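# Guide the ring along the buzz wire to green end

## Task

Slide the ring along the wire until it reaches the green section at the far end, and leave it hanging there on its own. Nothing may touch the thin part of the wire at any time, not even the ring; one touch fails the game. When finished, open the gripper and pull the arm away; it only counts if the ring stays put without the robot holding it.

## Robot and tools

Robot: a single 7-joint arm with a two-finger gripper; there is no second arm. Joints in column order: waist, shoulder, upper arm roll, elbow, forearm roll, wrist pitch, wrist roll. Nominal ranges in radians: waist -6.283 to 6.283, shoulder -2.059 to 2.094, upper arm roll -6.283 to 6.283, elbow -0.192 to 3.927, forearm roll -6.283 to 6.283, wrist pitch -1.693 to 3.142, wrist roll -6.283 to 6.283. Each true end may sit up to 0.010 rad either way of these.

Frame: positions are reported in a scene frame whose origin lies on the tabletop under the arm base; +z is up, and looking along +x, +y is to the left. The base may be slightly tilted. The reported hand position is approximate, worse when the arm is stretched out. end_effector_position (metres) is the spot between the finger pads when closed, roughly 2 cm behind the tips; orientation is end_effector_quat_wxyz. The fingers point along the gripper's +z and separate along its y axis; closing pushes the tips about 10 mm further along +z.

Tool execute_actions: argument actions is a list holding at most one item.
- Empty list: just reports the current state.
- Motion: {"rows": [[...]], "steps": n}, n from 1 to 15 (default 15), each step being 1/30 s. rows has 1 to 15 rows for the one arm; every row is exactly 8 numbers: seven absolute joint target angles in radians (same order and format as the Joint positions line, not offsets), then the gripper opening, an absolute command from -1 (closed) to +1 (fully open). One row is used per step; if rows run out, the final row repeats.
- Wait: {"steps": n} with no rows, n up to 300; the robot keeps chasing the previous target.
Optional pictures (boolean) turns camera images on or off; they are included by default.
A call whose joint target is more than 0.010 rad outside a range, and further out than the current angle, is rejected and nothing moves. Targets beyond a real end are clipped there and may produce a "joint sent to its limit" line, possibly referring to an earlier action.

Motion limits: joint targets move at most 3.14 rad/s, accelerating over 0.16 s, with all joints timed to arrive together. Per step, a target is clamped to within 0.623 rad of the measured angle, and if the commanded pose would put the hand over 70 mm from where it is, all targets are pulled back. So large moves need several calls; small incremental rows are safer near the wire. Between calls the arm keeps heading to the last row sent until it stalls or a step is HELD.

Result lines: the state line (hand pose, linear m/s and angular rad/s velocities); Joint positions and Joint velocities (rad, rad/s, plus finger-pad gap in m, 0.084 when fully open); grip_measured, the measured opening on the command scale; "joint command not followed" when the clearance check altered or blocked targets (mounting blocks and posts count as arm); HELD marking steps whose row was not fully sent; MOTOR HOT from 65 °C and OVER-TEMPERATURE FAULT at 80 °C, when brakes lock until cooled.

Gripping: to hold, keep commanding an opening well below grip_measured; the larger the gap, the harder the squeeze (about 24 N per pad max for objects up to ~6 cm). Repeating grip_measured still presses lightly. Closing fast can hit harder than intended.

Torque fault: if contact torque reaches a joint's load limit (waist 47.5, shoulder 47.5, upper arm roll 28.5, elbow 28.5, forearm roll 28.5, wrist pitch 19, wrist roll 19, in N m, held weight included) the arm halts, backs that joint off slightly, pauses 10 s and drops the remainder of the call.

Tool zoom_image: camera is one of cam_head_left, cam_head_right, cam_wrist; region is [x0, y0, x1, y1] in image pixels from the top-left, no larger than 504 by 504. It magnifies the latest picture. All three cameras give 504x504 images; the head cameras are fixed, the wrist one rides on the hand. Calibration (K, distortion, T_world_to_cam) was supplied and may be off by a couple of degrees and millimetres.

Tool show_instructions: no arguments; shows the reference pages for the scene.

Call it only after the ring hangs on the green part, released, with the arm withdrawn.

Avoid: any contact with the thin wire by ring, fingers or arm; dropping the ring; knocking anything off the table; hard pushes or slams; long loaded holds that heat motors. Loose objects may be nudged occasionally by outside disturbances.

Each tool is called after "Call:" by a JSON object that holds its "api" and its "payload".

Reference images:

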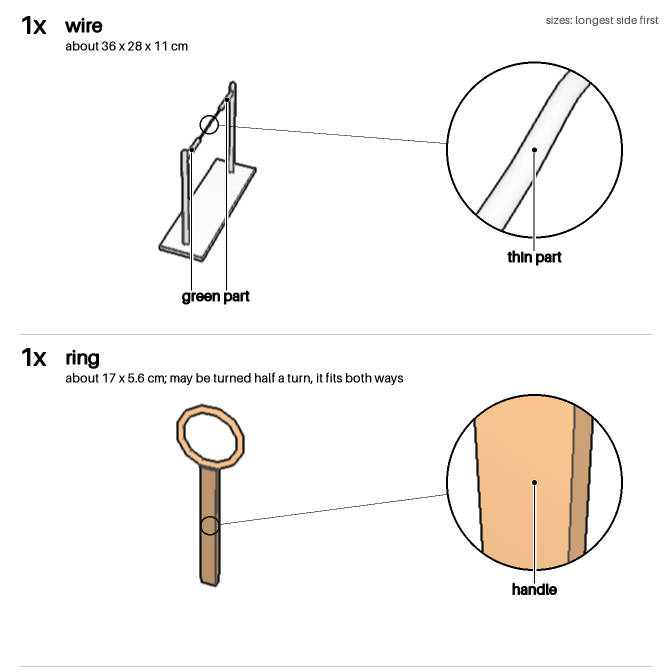

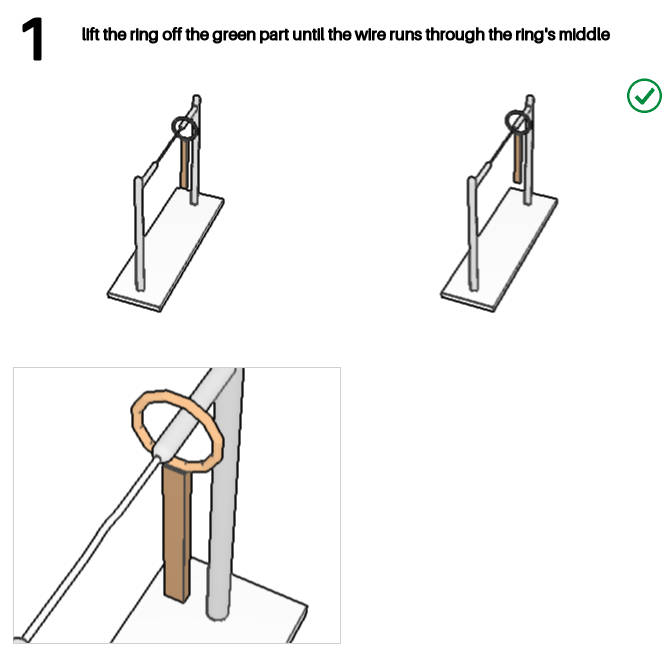

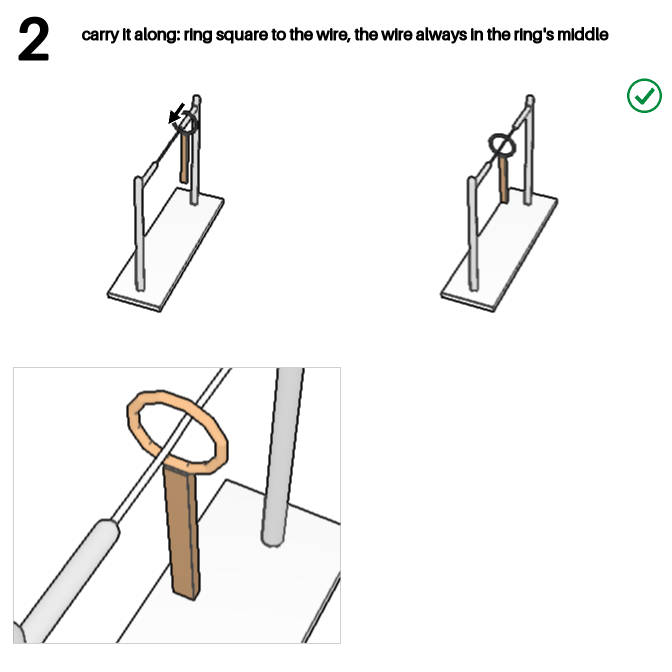

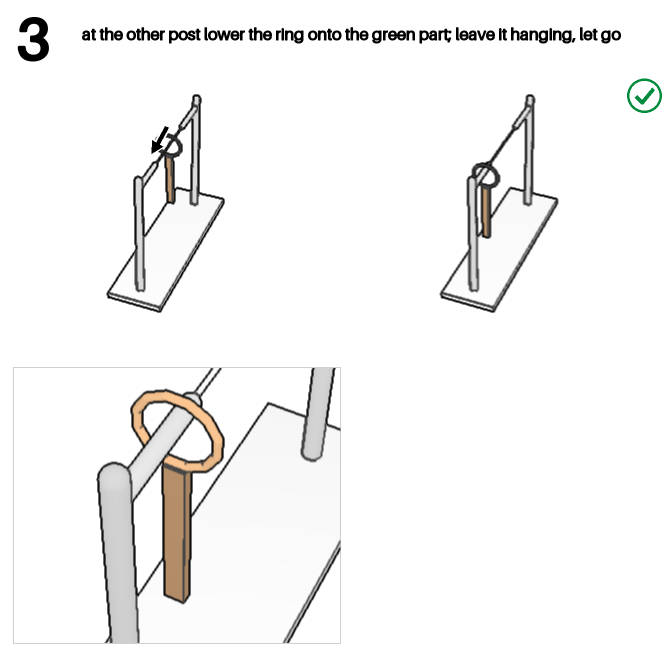

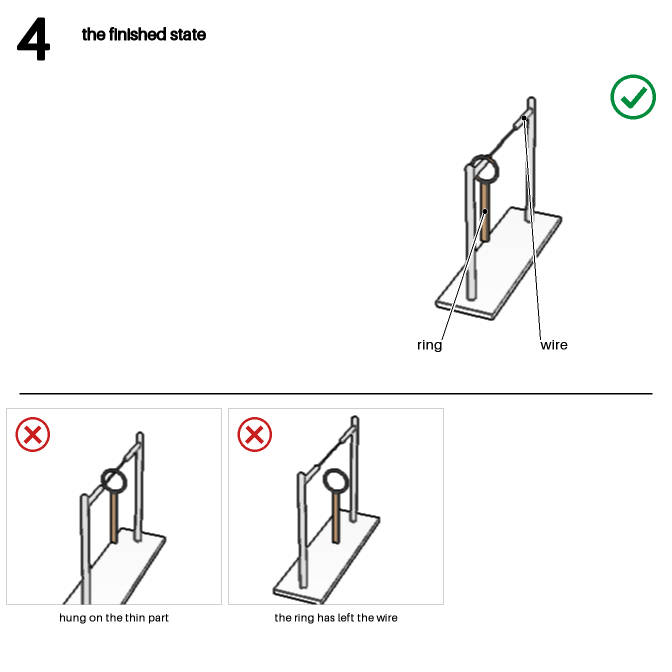

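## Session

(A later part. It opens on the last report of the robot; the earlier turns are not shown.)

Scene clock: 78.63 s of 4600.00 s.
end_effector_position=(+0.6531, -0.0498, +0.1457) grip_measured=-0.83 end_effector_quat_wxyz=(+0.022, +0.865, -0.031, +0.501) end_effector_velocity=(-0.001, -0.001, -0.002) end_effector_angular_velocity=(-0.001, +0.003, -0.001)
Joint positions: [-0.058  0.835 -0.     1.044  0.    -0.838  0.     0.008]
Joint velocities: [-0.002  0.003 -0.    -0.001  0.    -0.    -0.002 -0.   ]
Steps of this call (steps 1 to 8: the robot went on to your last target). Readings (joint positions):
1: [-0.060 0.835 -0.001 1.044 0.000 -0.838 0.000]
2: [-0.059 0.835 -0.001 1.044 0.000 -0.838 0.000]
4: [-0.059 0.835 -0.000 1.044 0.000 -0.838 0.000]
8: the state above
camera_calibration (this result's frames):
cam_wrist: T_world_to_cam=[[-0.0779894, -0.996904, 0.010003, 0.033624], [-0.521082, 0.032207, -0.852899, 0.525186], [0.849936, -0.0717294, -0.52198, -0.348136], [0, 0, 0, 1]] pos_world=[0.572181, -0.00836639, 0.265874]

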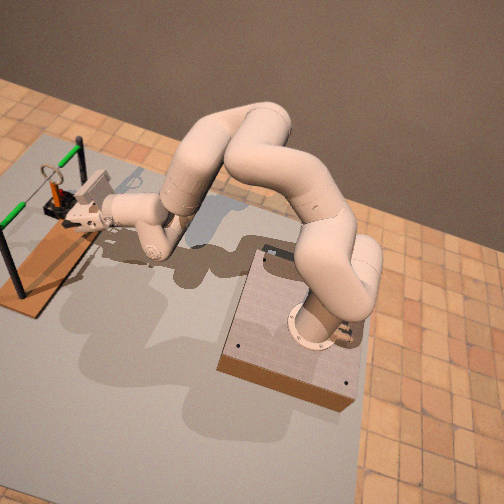

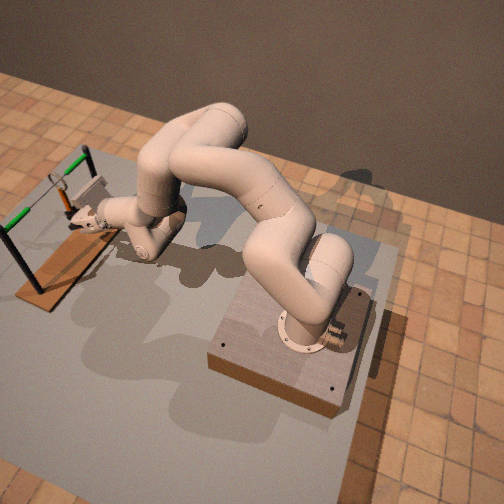

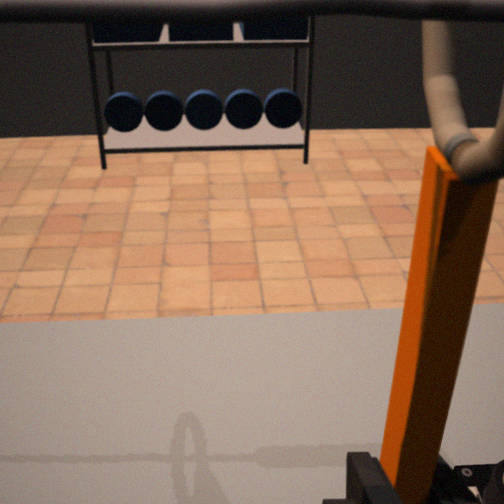

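Centered in both. Continue.

Call:
{"api": "execute_actions", "payload": {"actions": [{"rows":[[0.018,0.834,0,1.042,0,-0.839,0,-1]],"steps":15}], "pictures": false}}

Call:
{"api": "execute_actions", "payload": {"actions": [{"steps":8}]}}

Call:
{"api": "zoom_image", "payload": {"camera": "cam_head_left", "region": [0, 140, 120, 260]}}

Call:
{"api": "zoom_image", "payload": {"camera": "cam_head_right", "region": [0, 140, 120, 260]}}

Scene clock: 81.83 s of 4600.00 s.
end_effector_position=(+0.6545, -0.0018, +0.1455) grip_measured=-0.83 end_effector_quat_wxyz=(+0.004, +0.865, +0.001, +0.501) end_effector_velocity=(+0.000, +0.011, +0.001) end_effector_angular_velocity=(+0.003, -0.001, +0.016)
Joint positions: [ 0.016  0.834 -0.001  1.042  0.    -0.839  0.     0.008]
Joint velocities: [ 0.012 -0.001  0.004 -0.    -0.001 -0.     0.    -0.   ]
Steps of this call (steps 1 to 15: the robot went on to your last target; steps 16 to 81: nothing new was sent; steps 82 to 96: all 15 steps of this action). Readings (joint positions):
82: [-0.058 0.835 -0.000 1.044 0.000 -0.838 0.000]
83: [-0.056 0.835 -0.001 1.044 0.000 -0.838 0.000]
85: [-0.036 0.835 -0.005 1.043 0.001 -0.838 0.000]
89: [0.008 0.834 0.005 1.042 -0.001 -0.839 -0.000]
96: the state above

Scene clock: 82.10 s of 4600.00 s.
end_effector_position=(+0.6545, -0.0000, +0.1454) grip_measured=-0.83 end_effector_quat_wxyz=(+0.004, +0.865, +0.002, +0.501) end_effector_velocity=(-0.000, +0.002, +0.000) end_effector_angular_velocity=(+0.001, +0.000, +0.002)
Joint positions: [ 0.018  0.834 -0.     1.042  0.    -0.839  0.     0.008]
Joint velocities: [ 0.002 -0.001 -0.    -0.001 -0.     0.     0.001 -0.   ]
Steps of this call (steps 1 to 8: the robot went on to your last target). Readings (joint positions):
1: [0.016 0.834 -0.001 1.042 0.000 -0.839 0.000]
2: [0.017 0.834 -0.001 1.042 0.000 -0.839 0.000]
4: [0.017 0.834 -0.000 1.042 0.000 -0.839 0.000]
8: the state above
camera_calibration (this result's frames):
cam_wrist: T_world_to_cam=[[-0.00206749, -0.999946, 0.0102318, 0.0336005], [-0.522527, -0.00764361, -0.852589, 0.524993], [0.85262, -0.0071091, -0.522483, -0.347614], [0, 0, 0, 1]] pos_world=[0.570775, 0.0351403, 0.265637]

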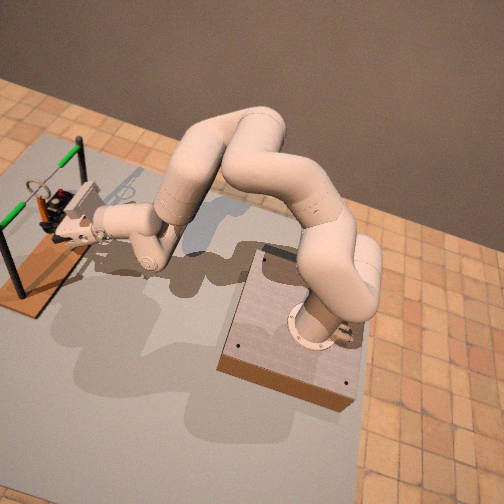

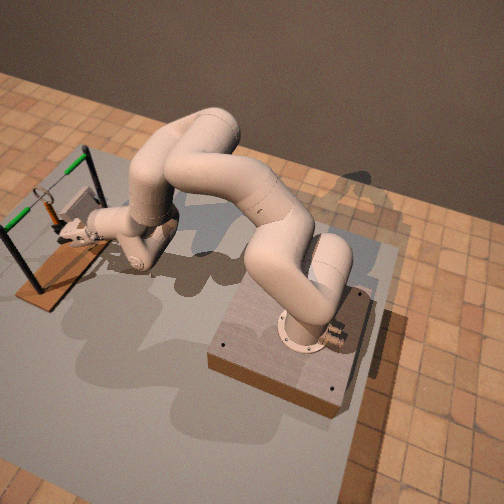

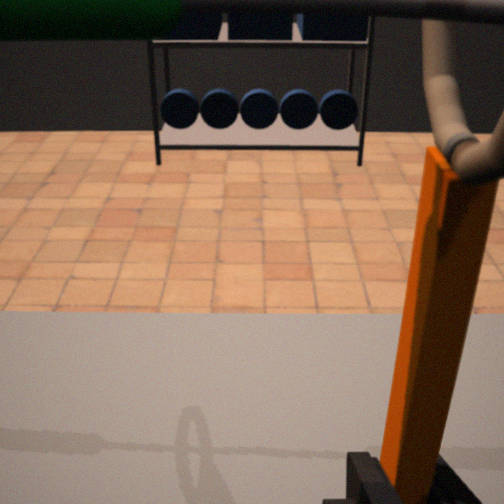

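Region (0, 140, 120, 260) of cam_head_left's 504x504 image, scaled by 4.200, with more detail than that image has.

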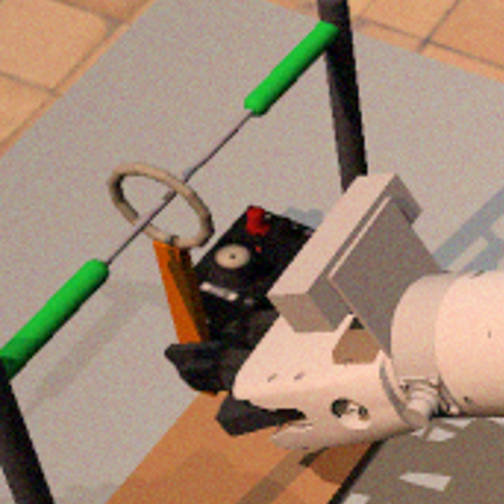

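Region (0, 140, 120, 260) of cam_head_right's 504x504 image, scaled by 4.200, with more detail than that image has.

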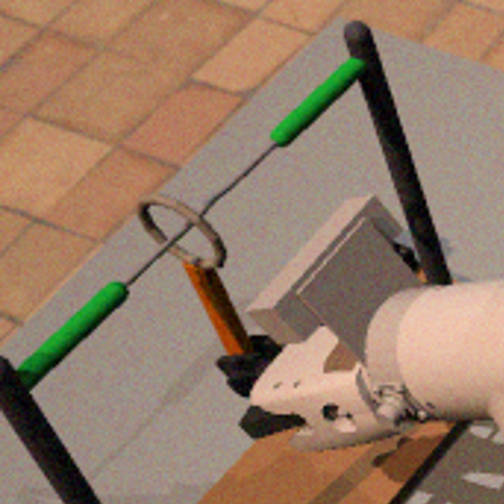

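Call:
{"api": "execute_actions", "payload": {"actions": [{"rows":[[0.079,0.837,0,1.051,0,-0.833,0,-1]],"steps":12}], "pictures": false}}

Call:
{"api": "execute_actions", "payload": {"actions": [{"rows":[[0.132,0.843,0,1.067,0,-0.823,0,-1]],"steps":15}], "pictures": false}}

Call:
{"api": "execute_actions", "payload": {"actions": [{"steps":6}]}}

Call:
{"api": "zoom_image", "payload": {"camera": "cam_head_right", "region": [0, 140, 120, 260]}}

Scene clock: 85.37 s of 4600.00 s.
end_effector_position=(+0.6556, +0.0388, +0.1452) grip_measured=-0.83 end_effector_quat_wxyz=(-0.011, +0.865, +0.027, +0.501) end_effector_velocity=(+0.002, -0.014, +0.001) end_effector_angular_velocity=(-0.020, -0.003, -0.017)
Joint positions: [ 0.077  0.837 -0.     1.051  0.    -0.833 -0.     0.008]
Joint velocities: [ 0.005 -0.    -0.027  0.004  0.005  0.003 -0.002  0.   ]
Steps of this call (steps 1 to 15: the robot went on to your last target; steps 16 to 86: nothing new was sent; steps 87 to 98: all 12 steps of this action). Readings (joint positions):
87: [0.018 0.834 -0.000 1.042 -0.000 -0.839 0.000]
88: [0.020 0.834 -0.001 1.042 0.000 -0.839 0.000]
90: [0.037 0.835 -0.004 1.045 0.001 -0.837 0.000]
94: [0.072 0.836 0.004 1.050 -0.001 -0.834 -0.000]
98: the state above

Scene clock: 85.87 s of 4600.00 s.
end_effector_position=(+0.6568, +0.0739, +0.1450) grip_measured=-0.83 end_effector_quat_wxyz=(-0.024, +0.864, +0.050, +0.500) end_effector_velocity=(-0.000, +0.008, -0.000) end_effector_angular_velocity=(+0.002, +0.001, +0.012)
Joint positions: [ 0.131  0.843 -0.001  1.067  0.    -0.823  0.     0.008]
Joint velocities: [ 0.008  0.001  0.004  0.003 -0.001  0.002 -0.001  0.   ]
Steps of this call (steps 1 to 15: all 15 steps of this action). Readings (joint positions):
1: [0.077 0.837 -0.001 1.051 0.000 -0.833 0.000]
2: [0.079 0.837 -0.001 1.051 0.000 -0.833 0.000]
4: [0.095 0.839 -0.004 1.057 0.001 -0.829 0.000]
8: [0.125 0.842 0.003 1.065 -0.001 -0.825 -0.000]
15: the state above

Scene clock: 86.07 s of 4600.00 s.
end_effector_position=(+0.6567, +0.0752, +0.1450) grip_measured=-0.83 end_effector_quat_wxyz=(-0.025, +0.864, +0.051, +0.500) end_effector_velocity=(-0.000, +0.001, -0.001) end_effector_angular_velocity=(-0.000, +0.001, +0.001)
Joint positions: [ 0.132  0.843 -0.     1.067  0.    -0.823  0.     0.008]
Joint velocities: [ 0.001  0.001  0.     0.     0.     0.    -0.    -0.   ]
Steps of this call (steps 1 to 6: the robot went on to your last target). Readings (joint positions):
1: [0.131 0.843 -0.001 1.067 0.000 -0.823 0.000]
2: [0.131 0.843 -0.000 1.067 0.000 -0.823 0.000]
4: [0.132 0.843 -0.000 1.067 0.000 -0.823 0.000]
6: the state above
camera_calibration (this result's frames):
cam_wrist: T_world_to_cam=[[0.111709, -0.993686, 0.010475, 0.0335887], [-0.519015, -0.0673295, -0.85211, 0.528445], [0.847434, 0.0897515, -0.523259, -0.352994], [0, 0, 0, 1]] pos_world=[0.569658, 0.100638, 0.265234]

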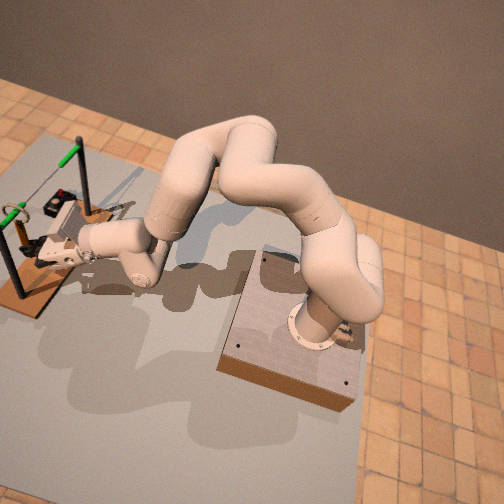

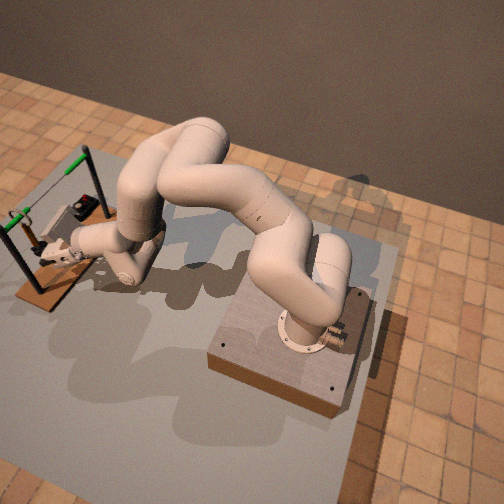

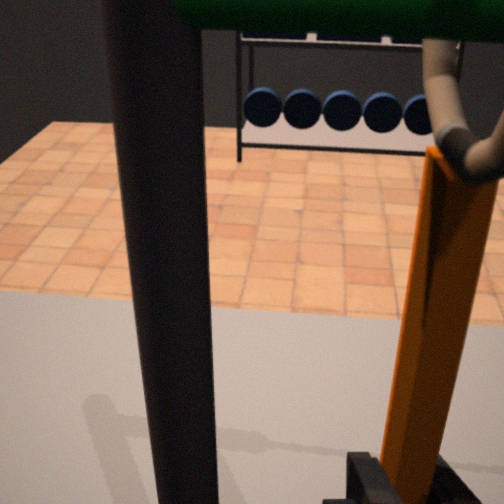

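Region (0, 140, 120, 260) of cam_head_right's 504x504 image, scaled by 4.200, with more detail than that image has.

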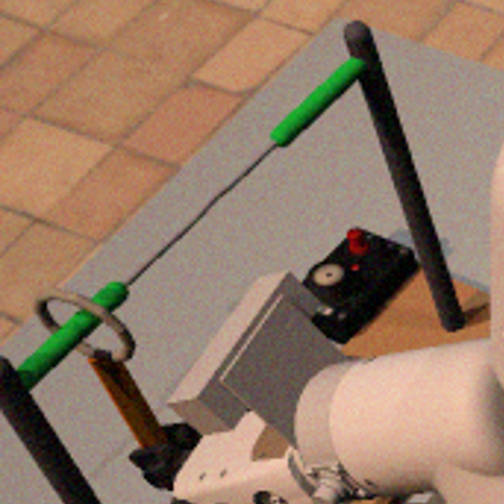

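Lower 14 mm, open modestly, retreat.

Call:
{"api": "execute_actions", "payload": {"actions": [{"rows":[[0.132,0.886,0,1.091,0,-0.842,0,-1]],"steps":15}], "pictures": false}}

Call:
{"api": "execute_actions", "payload": {"actions": [{"rows":[[0.132,0.886,0,1.091,0,-0.842,0,-0.3]],"steps":15}], "pictures": false}}

Call:
{"api": "execute_actions", "payload": {"actions": [{"rows":[[0.132,0.79,0,0.754,0,-1.085,0,-0.3]],"steps":15}], "pictures": false}}

Call:
{"api": "execute_actions", "payload": {"actions": [{"steps":30}]}}

Call:
{"api": "zoom_image", "payload": {"camera": "cam_head_right", "region": [0, 140, 160, 300]}}

Scene clock: 90.20 s of 4600.00 s.
end_effector_position=(+0.6573, +0.0754, +0.1315) grip_measured=-0.83 end_effector_quat_wxyz=(-0.025, +0.864, +0.051, +0.500) end_effector_velocity=(-0.001, +0.001, -0.003) end_effector_angular_velocity=(-0.002, +0.002, +0.003)
Joint positions: [ 0.132  0.885 -0.     1.091  0.    -0.842  0.     0.008]
Joint velocities: [ 0.002  0.007  0.     0.003 -0.    -0.003 -0.002 -0.   ]
Steps of this call (steps 1 to 15: the robot went on to your last target; steps 16 to 90: nothing new was sent; then 0.63 s passed at rest; steps 91 to 105: all 15 steps of this action). Readings (joint positions):
91: [0.132 0.843 0.000 1.067 -0.000 -0.823 -0.000]
92: [0.132 0.845 -0.000 1.068 -0.000 -0.824 0.000]
94: [0.132 0.858 -0.000 1.077 0.000 -0.831 0.000]
98: [0.132 0.880 0.000 1.086 -0.000 -0.838 -0.000]
105: the state above

Scene clock: 90.70 s of 4600.00 s.
end_effector_position=(+0.6572, +0.0754, +0.1311) grip_measured=-0.32 end_effector_quat_wxyz=(-0.025, +0.864, +0.051, +0.500) end_effector_velocity=(-0.001, -0.001, -0.001) end_effector_angular_velocity=(+0.000, +0.002, -0.001)
Joint positions: [ 0.132  0.886 -0.     1.091 -0.    -0.842  0.     0.03 ]
Joint velocities: [-0.001  0.001 -0.    -0.001 -0.     0.     0.001  0.   ]
Steps of this call (steps 1 to 15: all 15 steps of this action). Readings (joint positions):
1: [0.132 0.885 -0.000 1.091 0.000 -0.842 0.000]
2: [0.132 0.886 -0.000 1.091 -0.000 -0.842 -0.000]
4: [0.132 0.886 -0.000 1.091 0.000 -0.842 0.000]
8: [0.132 0.886 -0.000 1.091 0.000 -0.842 0.000]
15: the state above

Scene clock: 91.20 s of 4600.00 s.
end_effector_position=(+0.5663, +0.0650, +0.1299) grip_measured=-0.32 end_effector_quat_wxyz=(-0.025, +0.864, +0.051, +0.501) end_effector_velocity=(-0.031, -0.003, +0.013) end_effector_angular_velocity=(+0.003, -0.029, +0.001)
Joint positions: [ 0.132  0.794 -0.     0.767 -0.    -1.075  0.     0.03 ]
Joint velocities: [ 0.    -0.043  0.    -0.118 -0.    -0.104 -0.     0.   ]
Steps of this call (steps 1 to 15: all 15 steps of this action). Readings (joint positions):
1: [0.132 0.886 -0.000 1.091 -0.000 -0.842 0.000]
2: [0.132 0.885 0.000 1.089 0.000 -0.844 0.000]
4: [0.132 0.875 0.000 1.057 0.000 -0.870 0.000]
8: [0.132 0.831 -0.000 0.894 -0.000 -0.982 -0.000]
15: the state above

Scene clock: 92.20 s of 4600.00 s.
end_effector_position=(+0.5624, +0.0645, +0.1302) grip_measured=-0.32 end_effector_quat_wxyz=(-0.025, +0.864, +0.051, +0.501) end_effector_velocity=(+0.000, +0.001, -0.000) end_effector_angular_velocity=(+0.000, +0.000, +0.002)
Joint positions: [ 0.132  0.79  -0.     0.754  0.    -1.085 -0.     0.03 ]
Joint velocities: [ 0.002  0.001  0.     0.001  0.     0.     0.    -0.   ]
Steps of this call (steps 1 to 30: the robot went on to your last target). Readings (joint positions):
1: [0.132 0.793 0.000 0.764 0.000 -1.078 0.000]
2: [0.132 0.792 0.000 0.762 0.000 -1.080 0.000]
4: [0.132 0.791 0.000 0.758 0.000 -1.083 0.000]
8: [0.132 0.790 0.000 0.756 0.000 -1.084 0.000]
30: the state above
The arm was judged still, so your last target was given up. Only a new action makes it travel on or press farther. Fingers that are still opening or closing keep moving.
camera_calibration (this result's frames):
cam_wrist: T_world_to_cam=[[0.112066, -0.993646, 0.0104031, 0.0335057], [-0.517281, -0.0672725, -0.853167, 0.465325], [0.848446, 0.0902293, -0.521534, -0.280627], [0, 0, 0, 1]] pos_world=[0.475047, 0.0899172, 0.250295]

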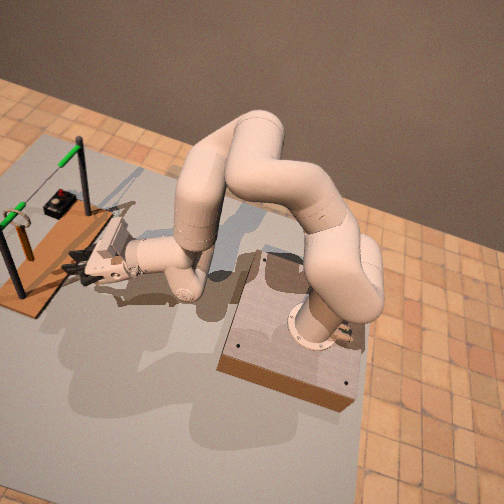

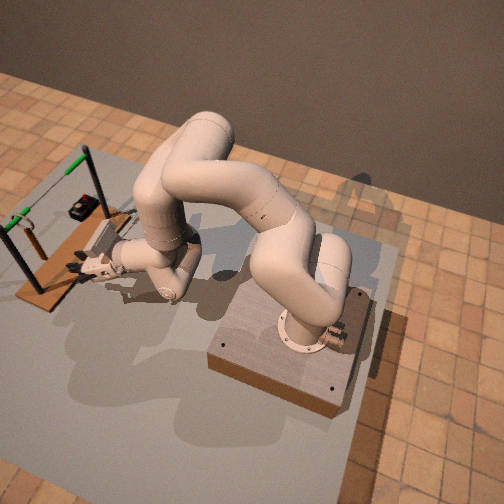

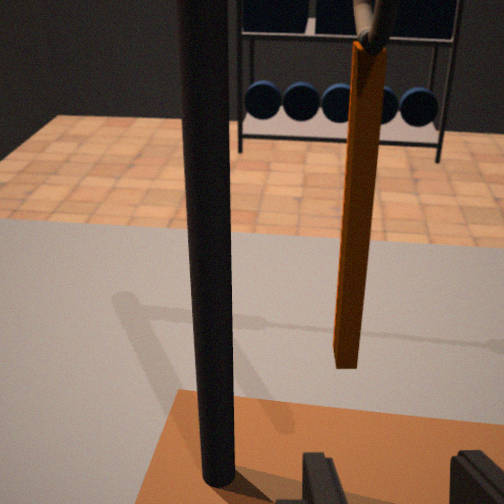

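Region (0, 140, 160, 300) of cam_head_right's 504x504 image, scaled by 3.150, with more detail than that image has.

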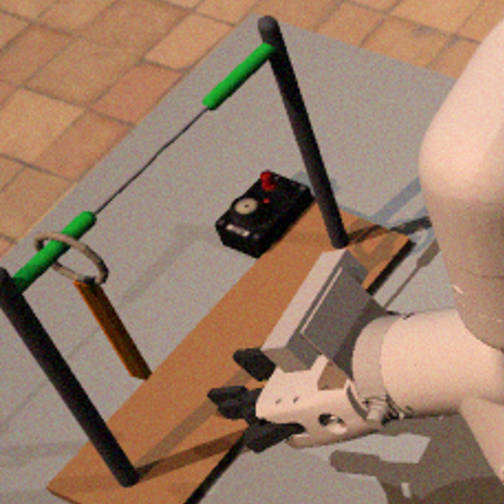

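Call:
{"api": "finished_scene", "payload": {"scene": 1}}

The scene is finished: the task was done.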